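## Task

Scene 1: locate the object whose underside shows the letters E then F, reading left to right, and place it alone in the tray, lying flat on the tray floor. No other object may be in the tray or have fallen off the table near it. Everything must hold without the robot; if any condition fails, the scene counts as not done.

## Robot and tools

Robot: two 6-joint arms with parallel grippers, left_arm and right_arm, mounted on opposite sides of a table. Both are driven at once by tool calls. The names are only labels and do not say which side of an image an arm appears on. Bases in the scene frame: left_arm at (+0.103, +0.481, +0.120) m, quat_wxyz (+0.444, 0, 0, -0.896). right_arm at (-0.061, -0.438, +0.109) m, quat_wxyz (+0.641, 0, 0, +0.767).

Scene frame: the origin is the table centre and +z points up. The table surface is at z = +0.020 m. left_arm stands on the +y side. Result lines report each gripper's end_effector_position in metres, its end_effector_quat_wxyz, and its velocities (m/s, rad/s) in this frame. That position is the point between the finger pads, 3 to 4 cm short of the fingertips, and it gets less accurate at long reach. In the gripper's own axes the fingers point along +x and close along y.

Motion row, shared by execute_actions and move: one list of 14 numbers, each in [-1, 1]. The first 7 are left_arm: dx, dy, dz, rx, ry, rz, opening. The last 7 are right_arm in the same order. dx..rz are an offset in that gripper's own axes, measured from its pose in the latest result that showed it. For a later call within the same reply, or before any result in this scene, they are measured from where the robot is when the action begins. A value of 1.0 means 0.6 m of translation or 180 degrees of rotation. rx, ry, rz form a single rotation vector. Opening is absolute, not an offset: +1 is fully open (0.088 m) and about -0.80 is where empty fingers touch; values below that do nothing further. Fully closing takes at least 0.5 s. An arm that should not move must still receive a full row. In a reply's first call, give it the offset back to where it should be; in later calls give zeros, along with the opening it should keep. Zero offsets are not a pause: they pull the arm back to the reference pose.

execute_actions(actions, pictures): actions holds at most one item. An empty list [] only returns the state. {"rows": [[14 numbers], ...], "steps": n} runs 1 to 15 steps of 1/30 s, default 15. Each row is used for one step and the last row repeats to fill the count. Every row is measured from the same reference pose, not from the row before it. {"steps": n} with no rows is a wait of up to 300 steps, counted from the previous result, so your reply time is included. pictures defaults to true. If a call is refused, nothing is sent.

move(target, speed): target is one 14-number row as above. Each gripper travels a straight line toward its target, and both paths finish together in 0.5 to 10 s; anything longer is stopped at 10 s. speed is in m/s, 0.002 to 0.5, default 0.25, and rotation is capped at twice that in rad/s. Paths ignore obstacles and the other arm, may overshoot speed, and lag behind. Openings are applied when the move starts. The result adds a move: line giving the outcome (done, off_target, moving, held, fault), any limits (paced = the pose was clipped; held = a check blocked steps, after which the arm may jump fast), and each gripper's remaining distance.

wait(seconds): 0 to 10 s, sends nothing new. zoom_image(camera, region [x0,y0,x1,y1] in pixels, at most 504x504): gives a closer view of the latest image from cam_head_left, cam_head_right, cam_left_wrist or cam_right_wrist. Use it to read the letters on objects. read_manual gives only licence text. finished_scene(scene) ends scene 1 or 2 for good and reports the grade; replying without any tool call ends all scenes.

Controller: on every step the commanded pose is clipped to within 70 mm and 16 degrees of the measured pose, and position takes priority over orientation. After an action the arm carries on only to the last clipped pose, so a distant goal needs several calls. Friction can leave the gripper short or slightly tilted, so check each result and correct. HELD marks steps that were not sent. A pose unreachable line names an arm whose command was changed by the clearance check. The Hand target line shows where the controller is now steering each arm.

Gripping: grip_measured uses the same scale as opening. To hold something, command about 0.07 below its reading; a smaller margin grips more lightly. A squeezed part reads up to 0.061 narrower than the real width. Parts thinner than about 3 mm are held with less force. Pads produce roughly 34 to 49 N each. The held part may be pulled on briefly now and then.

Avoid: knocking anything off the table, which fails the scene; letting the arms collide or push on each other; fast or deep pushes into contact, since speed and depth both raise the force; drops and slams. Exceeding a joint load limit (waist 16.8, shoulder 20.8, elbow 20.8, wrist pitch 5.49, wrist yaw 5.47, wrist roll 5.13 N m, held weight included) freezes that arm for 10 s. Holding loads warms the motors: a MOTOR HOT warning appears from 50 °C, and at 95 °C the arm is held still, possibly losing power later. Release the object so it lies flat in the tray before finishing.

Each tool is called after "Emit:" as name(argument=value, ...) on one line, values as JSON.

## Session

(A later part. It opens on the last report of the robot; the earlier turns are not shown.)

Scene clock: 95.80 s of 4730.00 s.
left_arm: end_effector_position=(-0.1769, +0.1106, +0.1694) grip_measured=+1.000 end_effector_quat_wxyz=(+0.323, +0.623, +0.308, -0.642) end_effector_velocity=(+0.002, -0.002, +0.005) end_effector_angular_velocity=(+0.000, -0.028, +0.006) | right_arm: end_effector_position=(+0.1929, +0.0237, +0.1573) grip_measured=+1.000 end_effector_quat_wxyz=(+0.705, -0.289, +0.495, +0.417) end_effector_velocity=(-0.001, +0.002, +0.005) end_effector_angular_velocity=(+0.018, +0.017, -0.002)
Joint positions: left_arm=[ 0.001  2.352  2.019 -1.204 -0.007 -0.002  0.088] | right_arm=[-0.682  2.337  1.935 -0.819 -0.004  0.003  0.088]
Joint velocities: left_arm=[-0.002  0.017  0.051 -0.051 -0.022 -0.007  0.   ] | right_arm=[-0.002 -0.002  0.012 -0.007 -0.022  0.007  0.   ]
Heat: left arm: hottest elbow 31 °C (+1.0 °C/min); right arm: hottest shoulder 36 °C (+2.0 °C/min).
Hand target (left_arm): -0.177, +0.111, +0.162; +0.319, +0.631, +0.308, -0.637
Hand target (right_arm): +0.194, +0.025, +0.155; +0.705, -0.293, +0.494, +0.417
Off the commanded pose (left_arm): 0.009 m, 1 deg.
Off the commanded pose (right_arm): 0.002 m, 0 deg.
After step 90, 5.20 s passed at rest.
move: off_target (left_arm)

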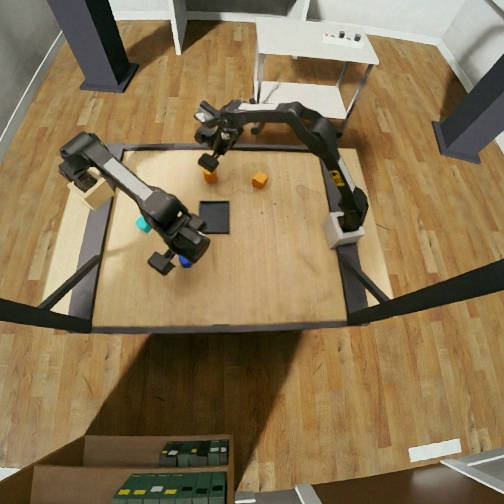

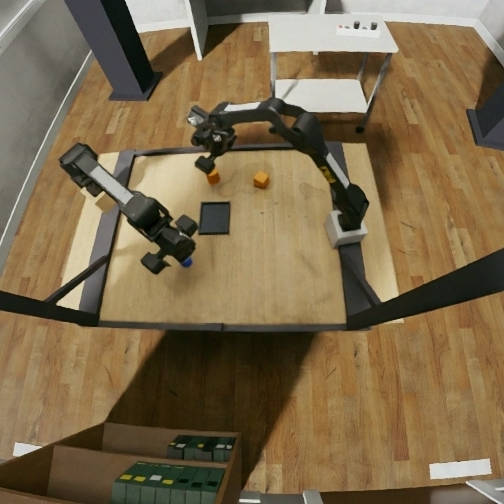

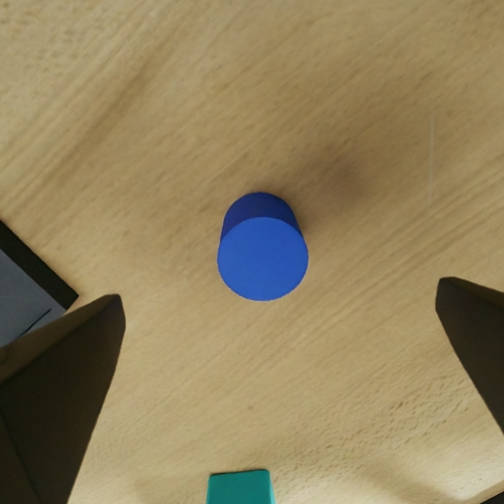

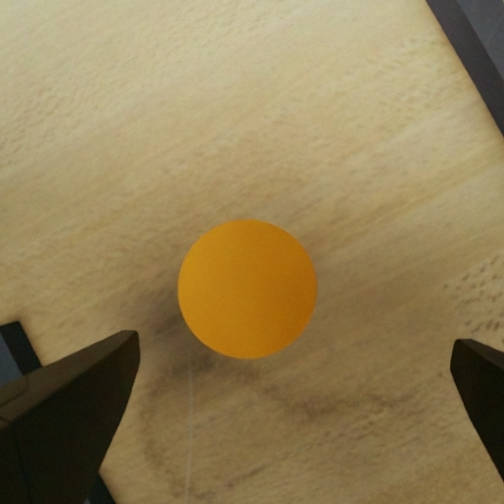

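Emit:
move(target=[0.178,0.0033,-0.015,0,0,0,1, 0.160,0.024,-0.020,0,0,0,1], speed=0.12)

Scene clock: 114.27 s of 4730.00 s.
left_arm: end_effector_position=(-0.1753, +0.1104, +0.0730) grip_measured=+1.000 end_effector_quat_wxyz=(+0.327, +0.615, +0.304, -0.649) end_effector_velocity=(+0.001, +0.005, +0.000) end_effector_angular_velocity=(+0.023, -0.006, +0.019) | right_arm: end_effector_position=(+0.1912, +0.0485, +0.0689) grip_measured=+1.000 end_effector_quat_wxyz=(+0.706, -0.288, +0.492, +0.420) end_effector_velocity=(+0.002, -0.001, +0.000) end_effector_angular_velocity=(-0.009, -0.012, +0.016)
Joint positions: left_arm=[ 0.004  2.436  1.773 -0.85  -0.007 -0.001  0.088] | right_arm=[-0.656  2.53   1.921 -0.605  0.004  0.025  0.088]
Joint velocities: left_arm=[-0.002 -0.002 -0.002 -0.022  0.007 -0.022  0.   ] | right_arm=[-0.002  0.002  0.007 -0.007  0.007 -0.022  0.   ]
Heat: left arm: hottest elbow 32 °C (+2.0 °C/min); right arm: hottest shoulder 40 °C (+5.1 °C/min).
Hand target (left_arm): -0.172, +0.114, +0.063; +0.323, +0.623, +0.308, -0.642
Hand target (right_arm): +0.190, +0.049, +0.063; +0.705, -0.289, +0.495, +0.417
Off the commanded pose (left_arm): 0.012 m, 1 deg.
Off the commanded pose (right_arm): 0.006 m, 0 deg.
After step 90, 14.03 s passed at rest.
move: off_target (left_arm)

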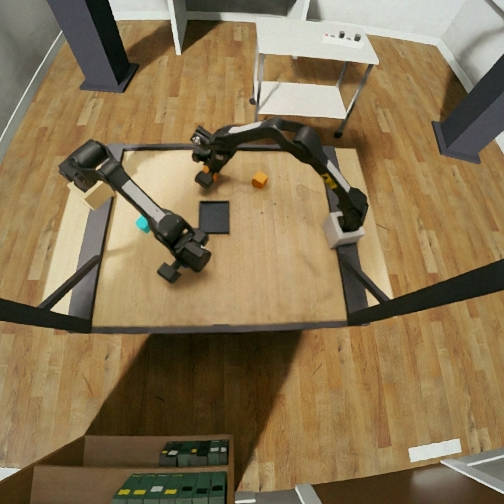

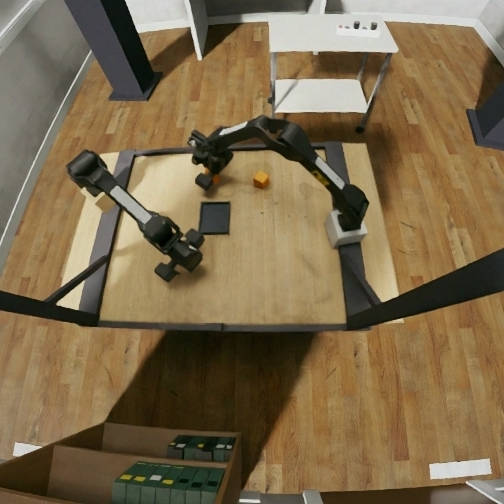

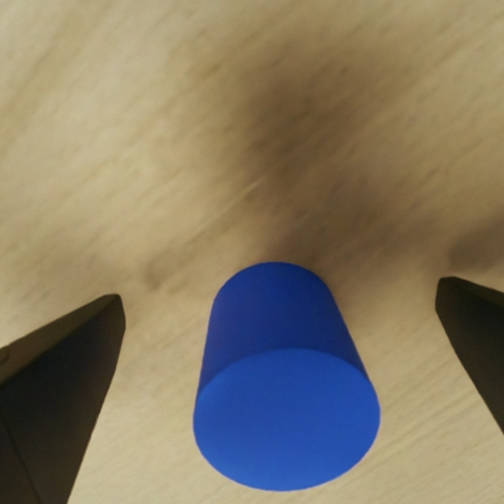

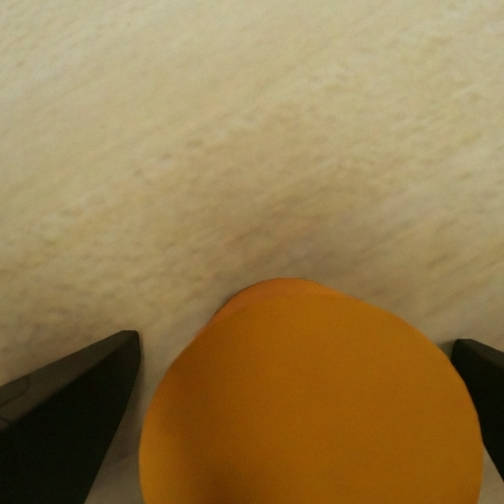

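Emit:
move(target=[0.024,0,-0.022,0,0,0,1, 0.003,-0.004,0,0,0,0,1], speed=0.05)

Scene clock: 119.67 s of 4730.00 s.
left_arm: end_effector_position=(-0.1714, +0.1160, +0.0619) grip_measured=+1.000 end_effector_quat_wxyz=(+0.329, +0.610, +0.302, -0.654) end_effector_velocity=(+0.004, +0.005, -0.003) end_effector_angular_velocity=(+0.006, -0.013, +0.005) | right_arm: end_effector_position=(+0.1913, +0.0486, +0.0688) grip_measured=+1.000 end_effector_quat_wxyz=(+0.706, -0.288, +0.492, +0.420) end_effector_velocity=(+0.002, -0.001, -0.000) end_effector_angular_velocity=(-0.002, -0.009, +0.002)
Joint positions: left_arm=[ 0.004  2.419  1.691 -0.769 -0.006 -0.001  0.088] | right_arm=[-0.656  2.53   1.921 -0.604  0.004  0.025  0.088]
Joint velocities: left_arm=[-0.002 -0.007 -0.027  0.007 -0.007 -0.007  0.   ] | right_arm=[-0.002 -0.002 -0.007  0.007  0.007 -0.007  0.   ]
Heat: left arm: hottest shoulder 31 °C (+1.0 °C/min); right arm: hottest shoulder 41 °C (+6.0 °C/min).
Hand target (left_arm): -0.168, +0.120, +0.058; +0.327, +0.615, +0.304, -0.649
Hand target (right_arm): +0.194, +0.048, +0.067; +0.706, -0.288, +0.492, +0.420
Off the commanded pose (left_arm): 0.007 m, 1 deg.
Off the commanded pose (right_arm): 0.003 m, 0 deg.
After step 90, 1.70 s passed at rest.
move: done

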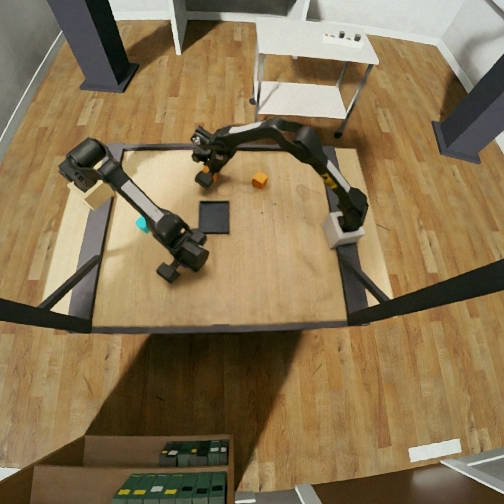

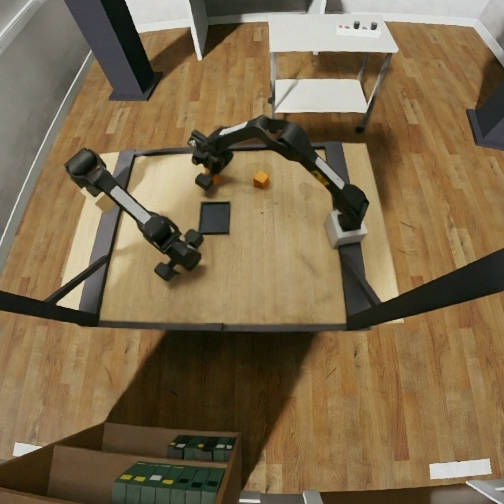

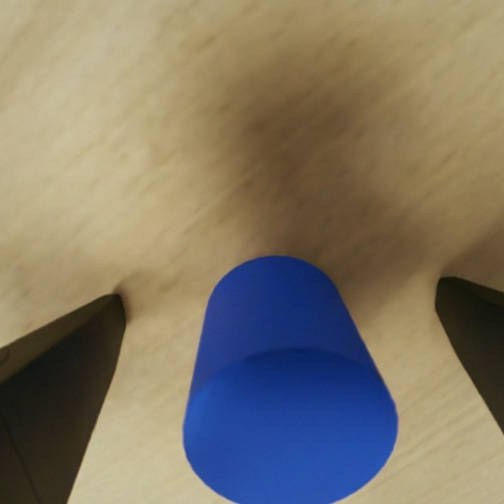

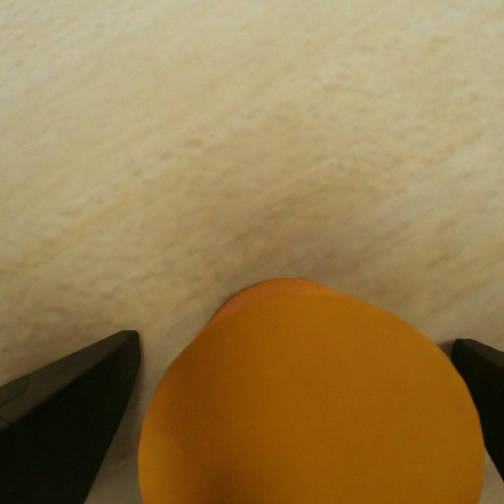

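Emit:
move(target=[-0.005,0,-0.022,0,0.008,0,1, 0,0,0,0,0,0,1], speed=0.05)

Scene clock: 122.37 s of 4730.00 s.
left_arm: end_effector_position=(-0.1653, +0.1241, +0.0625) grip_measured=+1.000 end_effector_quat_wxyz=(+0.326, +0.616, +0.306, -0.648) end_effector_velocity=(-0.001, -0.001, +0.001) end_effector_angular_velocity=(-0.010, -0.002, -0.009) | right_arm: end_effector_position=(+0.1913, +0.0486, +0.0688) grip_measured=+1.000 end_effector_quat_wxyz=(+0.706, -0.288, +0.492, +0.420) end_effector_velocity=(+0.001, -0.004, -0.003) end_effector_angular_velocity=(-0.011, +0.005, +0.016)
Joint positions: left_arm=[ 0.004  2.397  1.652 -0.773 -0.006 -0.001  0.088] | right_arm=[-0.656  2.53   1.921 -0.604  0.004  0.025  0.088]
Joint velocities: left_arm=[-0.002 -0.002 -0.002  0.007 -0.007  0.007  0.   ] | right_arm=[-0.007  0.002 -0.002 -0.007 -0.007 -0.022  0.   ]
Heat: left arm: hottest shoulder 32 °C (+2.0 °C/min); right arm: hottest shoulder 42 °C (+7.1 °C/min).
Hand target (left_arm): -0.163, +0.127, +0.064; +0.325, +0.618, +0.307, -0.646
Hand target (right_arm): +0.191, +0.049, +0.069; +0.706, -0.288, +0.492, +0.420
Off the commanded pose (left_arm): 0.004 m, 0 deg.
Off the commanded pose (right_arm): 0.000 m, 0 deg.
move: done

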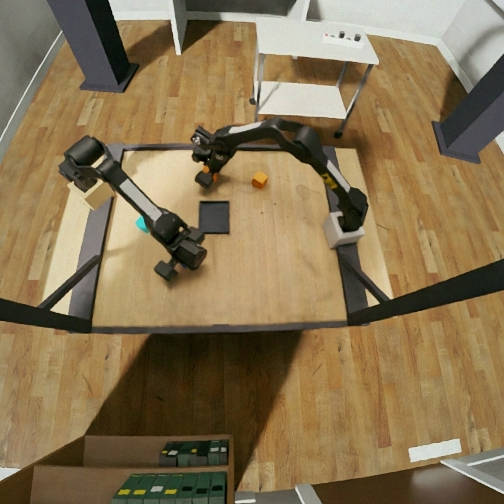

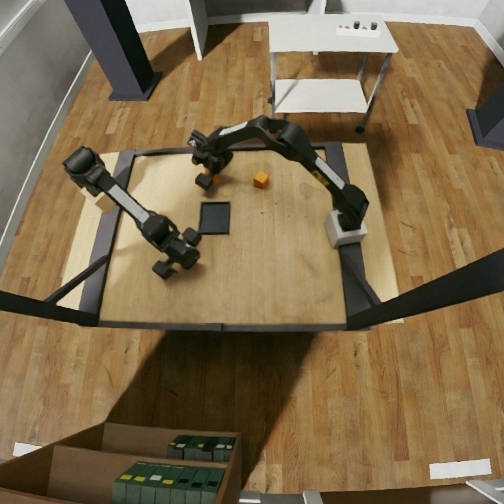

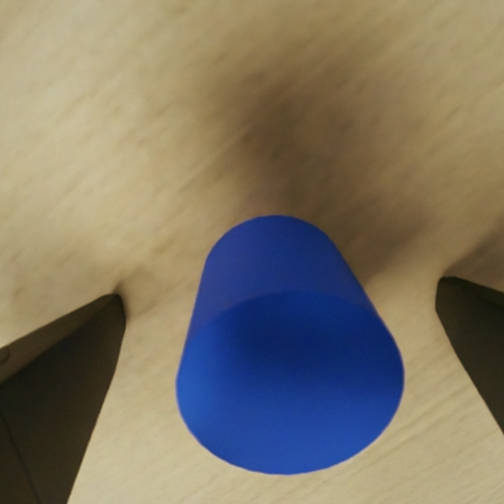

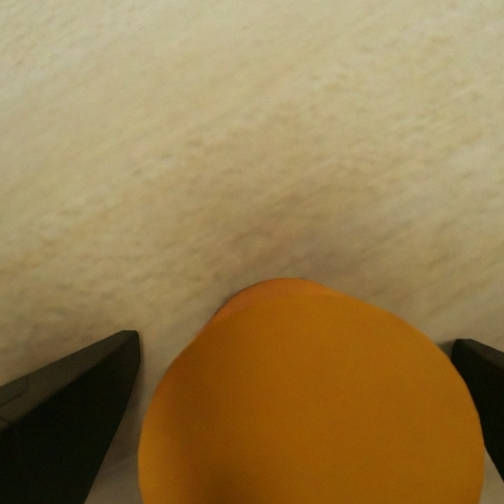

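Emit:
execute_actions(actions=[{"rows":[[0,0,0,0,0,0,-0.1, 0,0,0,0,0,0,0.1]],"steps":15}])

Scene clock: 123.73 s of 4730.00 s.
left_arm: end_effector_position=(-0.1652, +0.1244, +0.0625) grip_measured=-0.051 end_effector_quat_wxyz=(+0.326, +0.617, +0.306, -0.648) end_effector_velocity=(+0.004, +0.002, -0.001) end_effector_angular_velocity=(+0.006, -0.012, +0.025) | right_arm: end_effector_position=(+0.1913, +0.0485, +0.0688) grip_measured=+0.176 end_effector_quat_wxyz=(+0.706, -0.288, +0.492, +0.419) end_effector_velocity=(-0.002, -0.004, -0.001) end_effector_angular_velocity=(-0.018, +0.014, +0.007)
Joint positions: left_arm=[ 0.004  2.397  1.652 -0.773 -0.006 -0.001  0.036] | right_arm=[-0.656  2.53   1.921 -0.604  0.004  0.025  0.048]
Joint velocities: left_arm=[ 0.002 -0.002 -0.007 -0.007 -0.007 -0.022 -0.   ] | right_arm=[-0.002 -0.002 -0.002 -0.022 -0.007 -0.007  0.   ]
Heat: left arm: hottest shoulder 32 °C (+2.0 °C/min); right arm: hottest shoulder 42 °C (+8.0 °C/min).
Hand target (left_arm): -0.165, +0.124, +0.062; +0.326, +0.616, +0.306, -0.648
Hand target (right_arm): +0.191, +0.049, +0.069; +0.706, -0.288, +0.492, +0.420
Off the commanded pose (left_arm): 0.000 m, 0 deg.
Off the commanded pose (right_arm): 0.000 m, 0 deg.
Steps of this call (steps 1 to 26: nothing new was sent; steps 27 to 41: all 15 steps of this action). Readings (end_effector_position):
27: left_arm (-0.1651, +0.1242, +0.0625) | right_arm (+0.1913, +0.0486, +0.0688)
28: left_arm (-0.1651, +0.1243, +0.0625) | right_arm (+0.1913, +0.0486, +0.0688)
30: left_arm (-0.1652, +0.1244, +0.0625) | right_arm (+0.1913, +0.0486, +0.0688)
34: left_arm (-0.1652, +0.1244, +0.0625) | right_arm (+0.1913, +0.0485, +0.0688)
41: the state above

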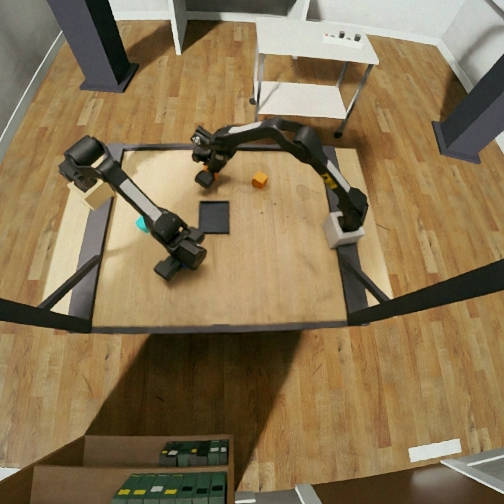

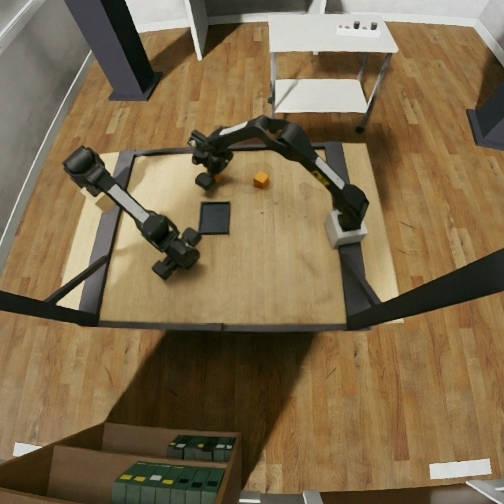

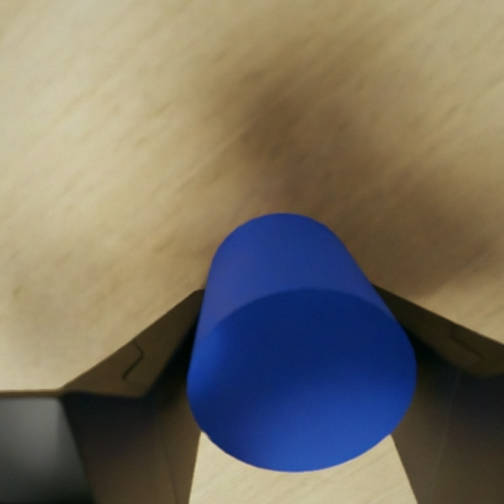

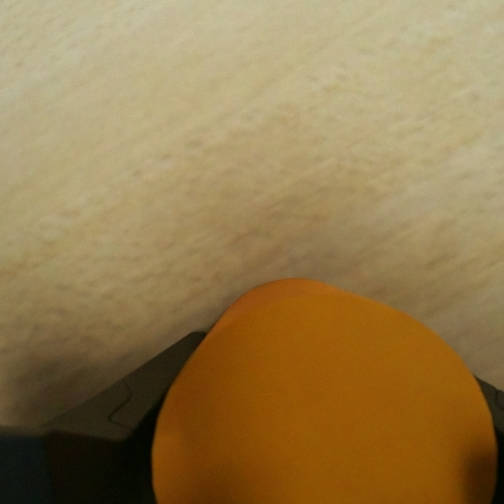

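Emit:
move(target=[-0.372,0.266,-0.205,-0.125,-0.392,0.099,-0.14, -0.460,0.162,-0.230,-0.065,-0.382,0.091,0.09], speed=0.25)

Scene clock: 138.63 s of 4730.00 s.
left_arm: end_effector_position=(+0.0421, +0.1359, +0.2776) grip_measured=-0.051 end_effector_quat_wxyz=(+0.640, +0.102, +0.084, -0.757) end_effector_velocity=(+0.004, +0.001, -0.000) end_effector_angular_velocity=(+0.003, +0.005, +0.016) | right_arm: end_effector_position=(-0.0012, -0.1010, +0.2796) grip_measured=+0.176 end_effector_quat_wxyz=(+0.765, -0.002, +0.004, +0.644) end_effector_velocity=(+0.002, -0.003, +0.003) end_effector_angular_velocity=(+0.011, -0.010, -0.019)
Joint positions: left_arm=[ 0.471  1.214  0.404  0.544 -0.012 -0.     0.036] | right_arm=[-0.356  1.318  0.245  1.064 -0.007  0.003  0.048]
Joint velocities: left_arm=[ 0.007 -0.007 -0.002 -0.007 -0.007 -0.007 -0.   ] | right_arm=[ 0.002 -0.012 -0.007  0.007  0.022 -0.007 -0.   ]
Heat: left arm: hottest shoulder 34 °C (+3.0 °C/min); right arm: hottest shoulder 45 °C (+13.1 °C/min).
Hand target (left_arm): +0.043, +0.138, +0.277; +0.639, +0.099, +0.086, -0.758
Hand target (right_arm): -0.002, -0.103, +0.281; +0.765, -0.002, -0.000, +0.644
Off the commanded pose (left_arm): 0.002 m, 1 deg.
Off the commanded pose (right_arm): 0.002 m, 1 deg.
After step 90, 8.77 s passed at rest.
move: done

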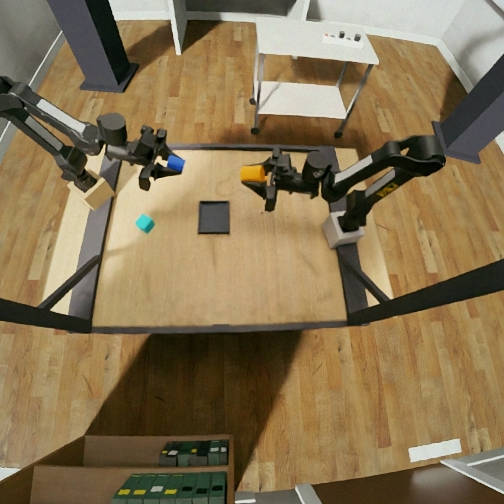

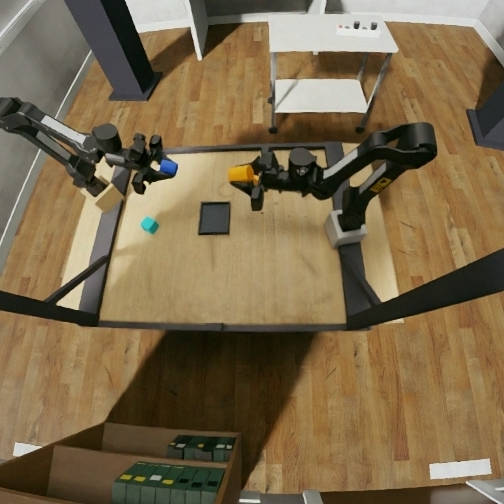

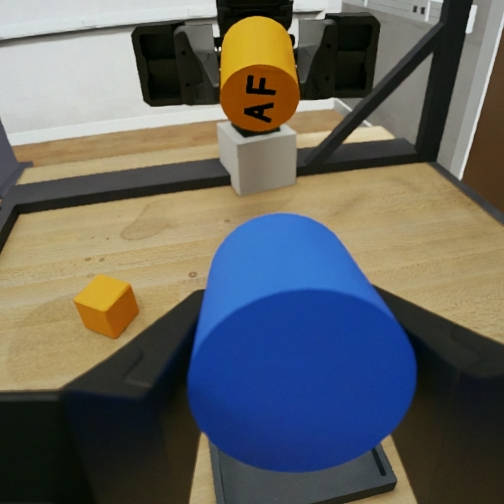

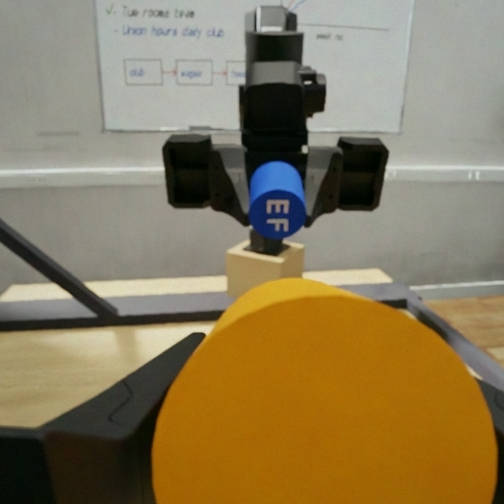

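Emit:
zoom_image(camera="cam_right_wrist", region=[230, 150, 330, 250])

Region (230, 150, 330, 250) of cam_right_wrist's 504x504 image, scaled by 5.040, with more detail than that image has.

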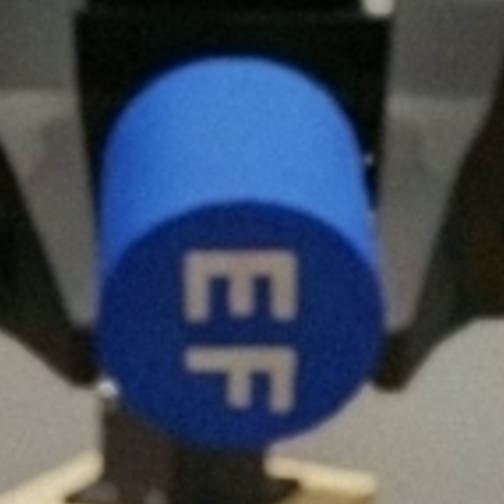

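Emit:
move(target=[0.257,-0.0455,-0.168,0.016,0.4156,-0.014,-0.14, -0.213,0.180,-0.327,-0.076,0.381,0.107,0.09], speed=0.22)

Scene clock: 158.40 s of 4730.00 s.
left_arm: end_effector_position=(-0.0039, +0.0183, +0.1502) grip_measured=-0.051 end_effector_quat_wxyz=(+0.445, +0.550, +0.434, -0.558) end_effector_velocity=(+0.000, +0.002, -0.000) end_effector_angular_velocity=(+0.012, -0.025, +0.000) | right_arm: end_effector_position=(-0.1282, -0.2123, +0.0836) grip_measured=+0.176 end_effector_quat_wxyz=(+0.514, -0.448, +0.360, +0.637) end_effector_velocity=(+0.001, -0.005, -0.003) end_effector_angular_velocity=(-0.018, -0.001, +0.007)
Joint positions: left_arm=[ 0.422  2.432  2.085 -1.205 -0.004  0.002  0.036] | right_arm=[ 0.134  1.461  0.391 -0.155  0.034  0.091  0.048]
Joint velocities: left_arm=[-0.007  0.007  0.012 -0.022 -0.022 -0.007  0.   ] | right_arm=[-0.002  0.002 -0.007 -0.007 -0.007 -0.007 -0.   ]
Heat: left arm: hottest elbow 32 °C (+1.0 °C/min); right arm: hottest shoulder 39 °C (+2.0 °C/min).
Hand target (left_arm): -0.006, +0.019, +0.142; +0.437, +0.555, +0.438, -0.556
Hand target (right_arm): -0.131, -0.210, +0.085; +0.512, -0.445, +0.361, +0.639
Off the commanded pose (left_arm): 0.010 m, 1 deg.
Off the commanded pose (right_arm): 0.003 m, 0 deg.
After step 90, 13.20 s passed at rest.
move: off_target (left_arm)

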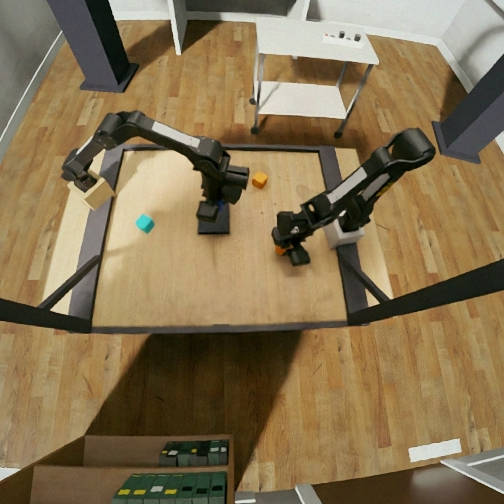

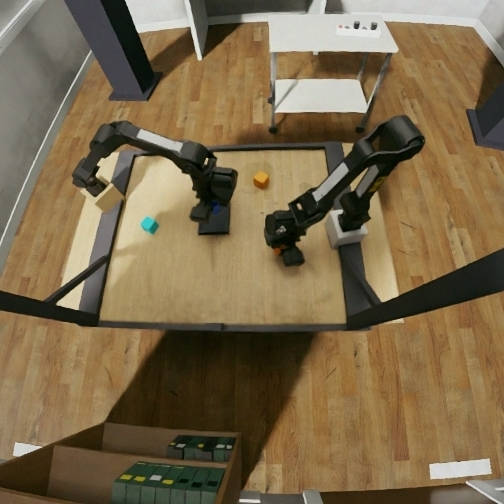

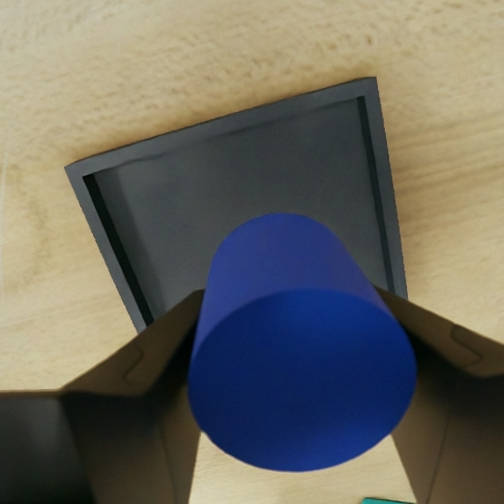

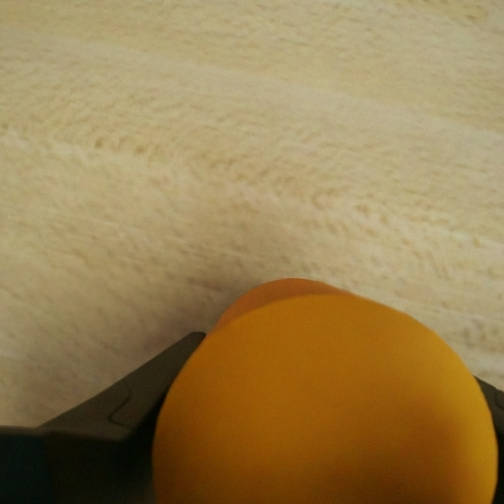

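Emit:
move(target=[0.130,0.008,-0.022,0,0,0,-0.14, 0.022,0,-0.008,0,0,0,0.09], speed=0.08)

Scene clock: 165.93 s of 4730.00 s.
left_arm: end_effector_position=(+0.0014, +0.0245, +0.0825) grip_measured=-0.051 end_effector_quat_wxyz=(+0.451, +0.543, +0.429, -0.564) end_effector_velocity=(-0.004, +0.003, +0.000) end_effector_angular_velocity=(+0.012, +0.020, -0.011) | right_arm: end_effector_position=(-0.1289, -0.2101, +0.0720) grip_measured=+0.176 end_effector_quat_wxyz=(+0.515, -0.445, +0.358, +0.639) end_effector_velocity=(+0.002, -0.002, -0.001) end_effector_angular_velocity=(-0.005, -0.006, -0.012)
Joint positions: left_arm=[ 0.43   2.45   1.84  -0.918 -0.004  0.008  0.036] | right_arm=[ 0.134  1.526  0.372 -0.064  0.034  0.091  0.048]
Joint velocities: left_arm=[-0.002 -0.002 -0.002 -0.007  0.022  0.007 -0.   ] | right_arm=[-0.002 -0.002 -0.002 -0.007  0.007  0.007 -0.   ]
Heat: left arm: hottest shoulder 32 °C (+1.0 °C/min); right arm: hottest shoulder 37 °C (-1.0 °C/min).
Hand target (left_arm): +0.003, +0.029, +0.072; +0.445, +0.550, +0.434, -0.558
Hand target (right_arm): -0.128, -0.212, +0.070; +0.514, -0.448, +0.360, +0.637
Off the commanded pose (left_arm): 0.012 m, 1 deg.
Off the commanded pose (right_arm): 0.003 m, 0 deg.
After step 90, 3.13 s passed at rest.
move: off_target (left_arm)

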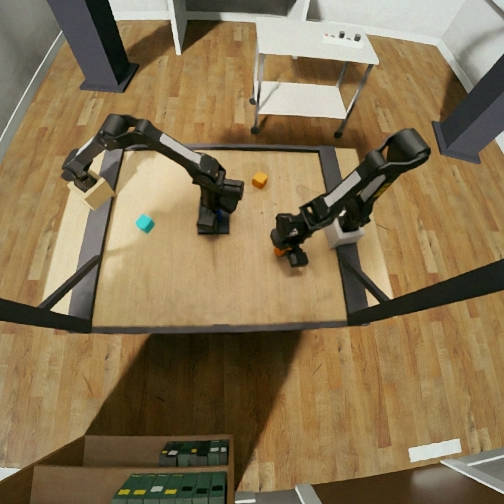

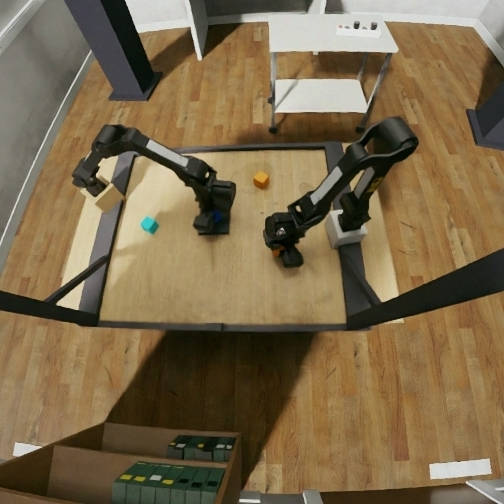

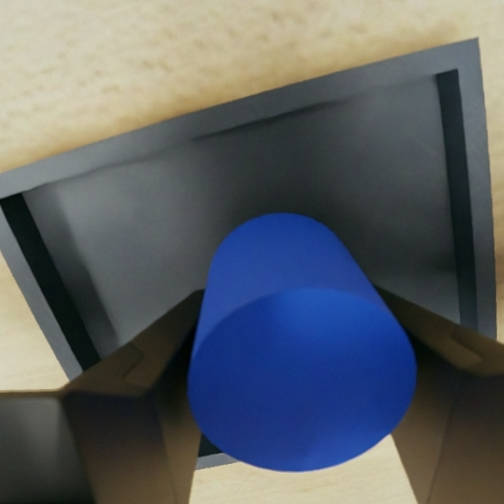

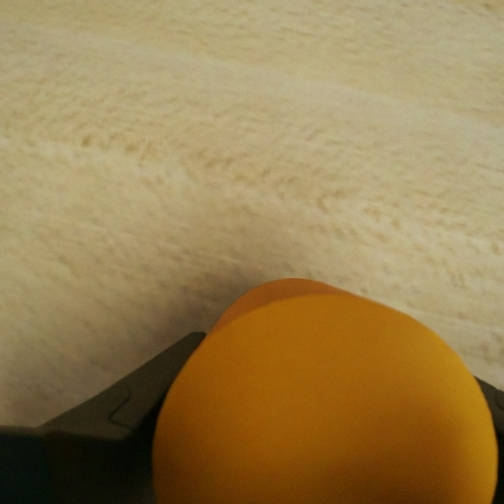

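Emit:
move(target=[0.034,0,0,0,0,0,-0.14, 0.007,0,-0.003,0,0,0,0.09], speed=0.03)

Scene clock: 169.87 s of 4730.00 s.
left_arm: end_effector_position=(+0.0002, +0.0188, +0.0733) grip_measured=-0.051 end_effector_quat_wxyz=(+0.456, +0.535, +0.424, -0.571) end_effector_velocity=(-0.004, +0.002, -0.001) end_effector_angular_velocity=(+0.006, -0.008, -0.004) | right_arm: end_effector_position=(-0.1296, -0.2082, +0.0696) grip_measured=+0.176 end_effector_quat_wxyz=(+0.516, -0.443, +0.357, +0.641) end_effector_velocity=(-0.001, -0.003, -0.001) end_effector_angular_velocity=(-0.009, +0.002, +0.012)
Joint positions: left_arm=[ 0.43   2.467  1.831 -0.866 -0.004  0.008  0.036] | right_arm=[ 0.134  1.543  0.369 -0.037  0.034  0.091  0.048]
Joint velocities: left_arm=[-0.012  0.002  0.002 -0.007 -0.007 -0.007 -0.   ] | right_arm=[ 0.002 -0.002 -0.002 -0.007 -0.007 -0.007 -0.   ]
Heat: left arm: hottest shoulder 33 °C (+1.0 °C/min); right arm: hottest shoulder 36 °C (-3.0 °C/min).
Hand target (left_arm): +0.001, +0.024, +0.062; +0.451, +0.542, +0.429, -0.564
Hand target (right_arm): -0.129, -0.210, +0.067; +0.515, -0.445, +0.358, +0.639
Off the commanded pose (left_arm): 0.012 m, 1 deg.
Off the commanded pose (right_arm): 0.003 m, 0 deg.
move: off_target (left_arm)

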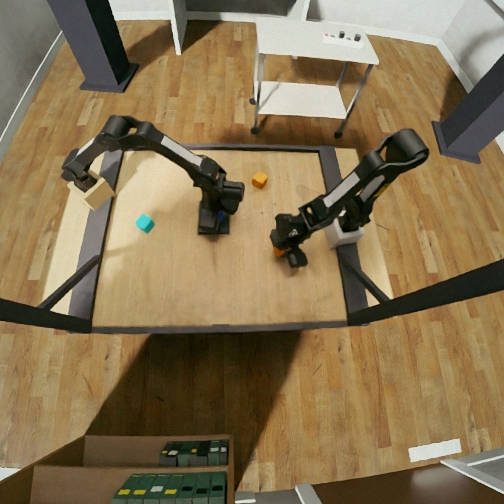

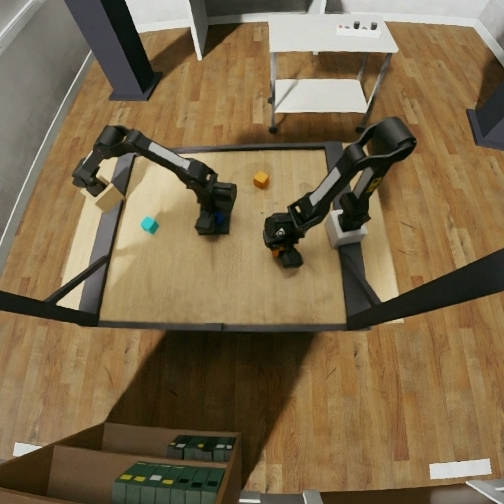

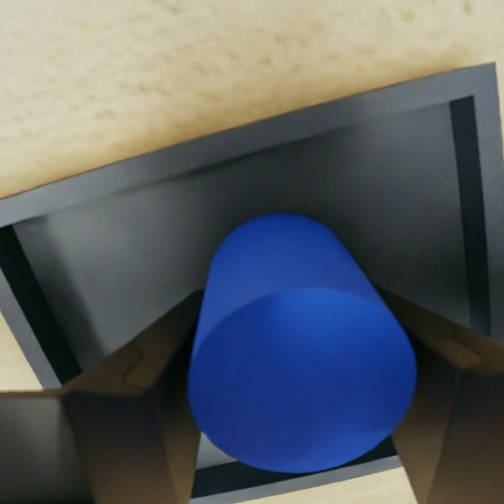

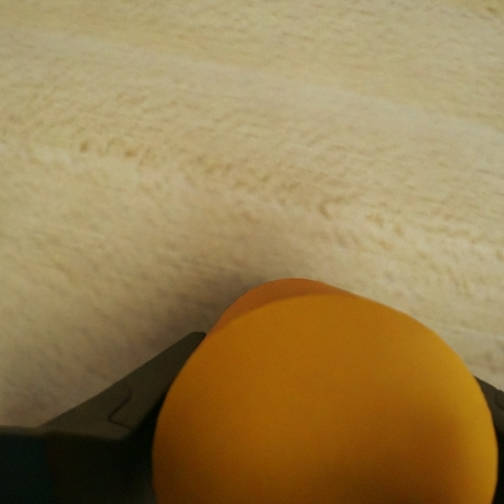

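Emit:
move(target=[0.022,0,-0.005,0,0.012,0,-0.14, 0,0,0,0,0,0,0.6], speed=0.03)

Scene clock: 172.40 s of 4730.00 s.
left_arm: end_effector_position=(-0.0000, +0.0179, +0.0704) grip_measured=-0.051 end_effector_quat_wxyz=(+0.453, +0.539, +0.427, -0.567) end_effector_velocity=(-0.001, +0.005, -0.004) end_effector_angular_velocity=(+0.028, +0.002, +0.004) | right_arm: end_effector_position=(-0.1295, -0.2083, +0.0695) grip_measured=+0.597 end_effector_quat_wxyz=(+0.516, -0.443, +0.357, +0.641) end_effector_velocity=(+0.002, -0.001, +0.001) end_effector_angular_velocity=(+0.000, -0.010, +0.002)
Joint positions: left_arm=[ 0.43   2.487  1.857 -0.887 -0.004  0.008  0.036] | right_arm=[ 0.134  1.543  0.369 -0.036  0.034  0.091  0.068]
Joint velocities: left_arm=[-0.002  0.012  0.007 -0.022  0.007 -0.007 -0.   ] | right_arm=[-0.002 -0.007 -0.002 -0.007  0.007 -0.007 -0.   ]
Heat: left arm: hottest shoulder 33 °C (+1.0 °C/min); right arm: hottest shoulder 36 °C (-4.0 °C/min).
Hand target (left_arm): +0.001, +0.021, +0.060; +0.448, +0.546, +0.432, -0.561
Hand target (right_arm): -0.130, -0.208, +0.070; +0.516, -0.443, +0.357, +0.641
Off the commanded pose (left_arm): 0.011 m, 1 deg.
Off the commanded pose (right_arm): 0.000 m, 0 deg.
move: off_target (left_arm)

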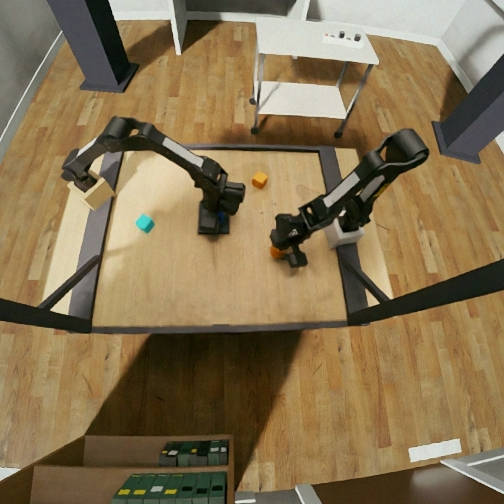

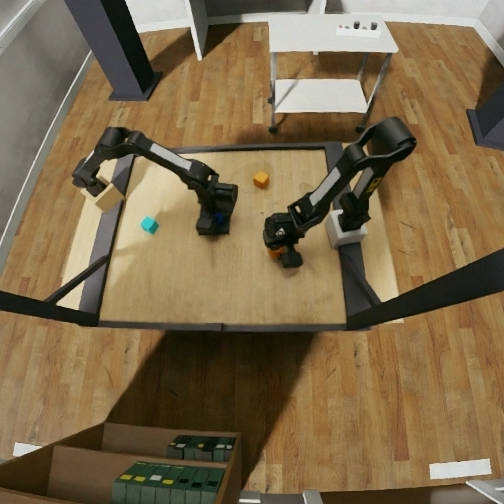

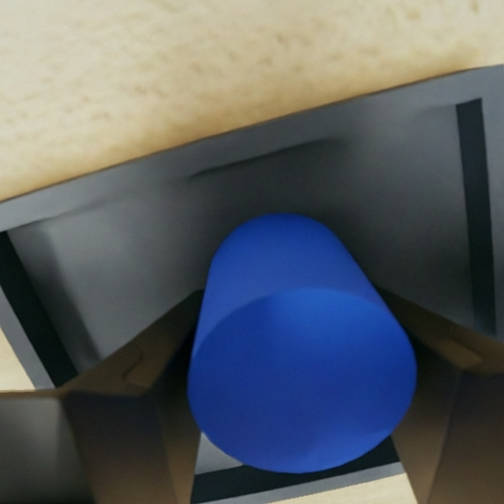

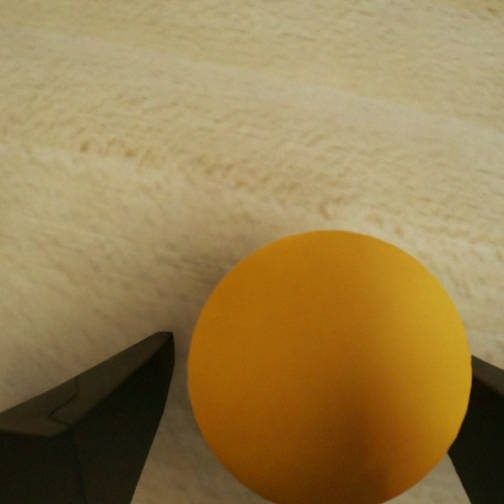

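Emit:
zoom_image(camera="cam_head_left", region=[180, 170, 360, 300])

Region (180, 170, 360, 300) of cam_head_left's 504x504 image, scaled by 2.800, with more detail than that image has.

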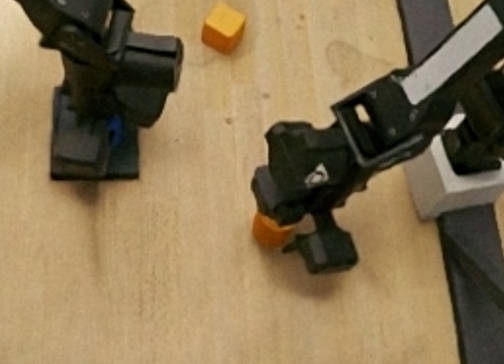

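Emit:
move(target=[0.024,0,0,0,0.005,0,-0.14, 0,0,0,0,0,0,1], speed=0.03)

Scene clock: 177.23 s of 4730.00 s.
left_arm: end_effector_position=(-0.0006, +0.0154, +0.0694) grip_measured=-0.051 end_effector_quat_wxyz=(+0.454, +0.538, +0.426, -0.569) end_effector_velocity=(-0.001, -0.003, +0.001) end_effector_angular_velocity=(-0.013, -0.004, +0.005) | right_arm: end_effector_position=(-0.1295, -0.2083, +0.0695) grip_measured=+1.000 end_effector_quat_wxyz=(+0.516, -0.443, +0.357, +0.641) end_effector_velocity=(-0.001, -0.003, -0.001) end_effector_angular_velocity=(-0.014, +0.020, -0.006)
Joint positions: left_arm=[ 0.43   2.495  1.869 -0.885 -0.004  0.008  0.036] | right_arm=[ 0.134  1.543  0.369 -0.036  0.034  0.091  0.088]
Joint velocities: left_arm=[-0.002  0.002  0.007  0.007 -0.007 -0.007 -0.   ] | right_arm=[-0.007 -0.002 -0.002 -0.007 -0.022  0.007  0.   ]
Heat: left arm: hottest shoulder 33 °C (+1.0 °C/min); right arm: hottest shoulder 35 °C (-6.1 °C/min).
Hand target (left_arm): -0.000, +0.017, +0.056; +0.450, +0.544, +0.430, -0.563
Hand target (right_arm): -0.130, -0.208, +0.069; +0.516, -0.443, +0.357, +0.641
Off the commanded pose (left_arm): 0.013 m, 1 deg.
Off the commanded pose (right_arm): 0.000 m, 0 deg.
After step 90, 1.13 s passed at rest.
move: off_target (left_arm)

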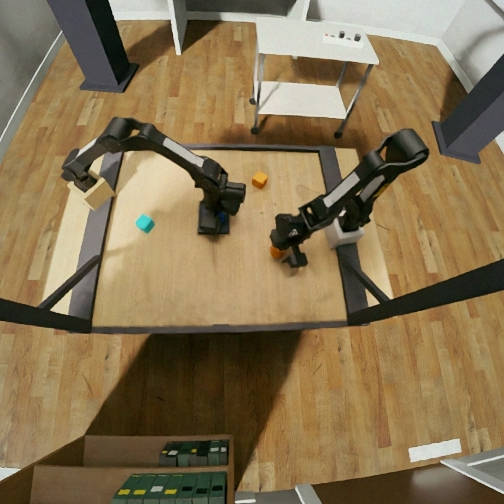

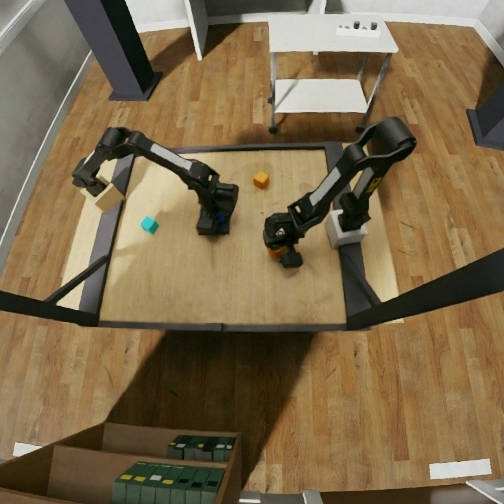

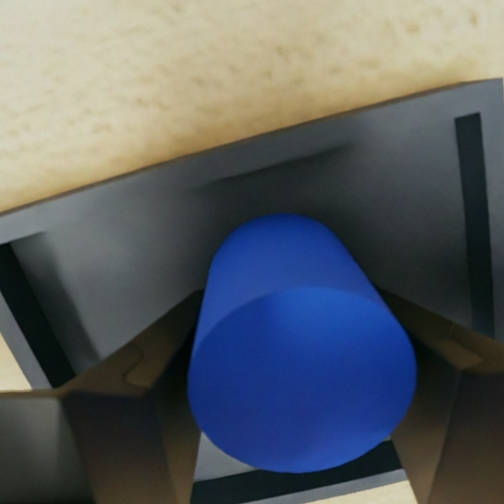

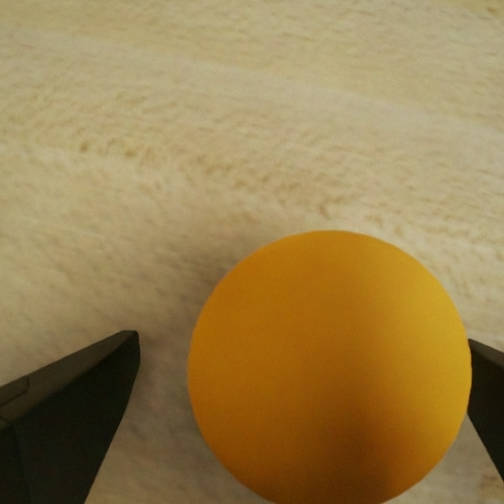

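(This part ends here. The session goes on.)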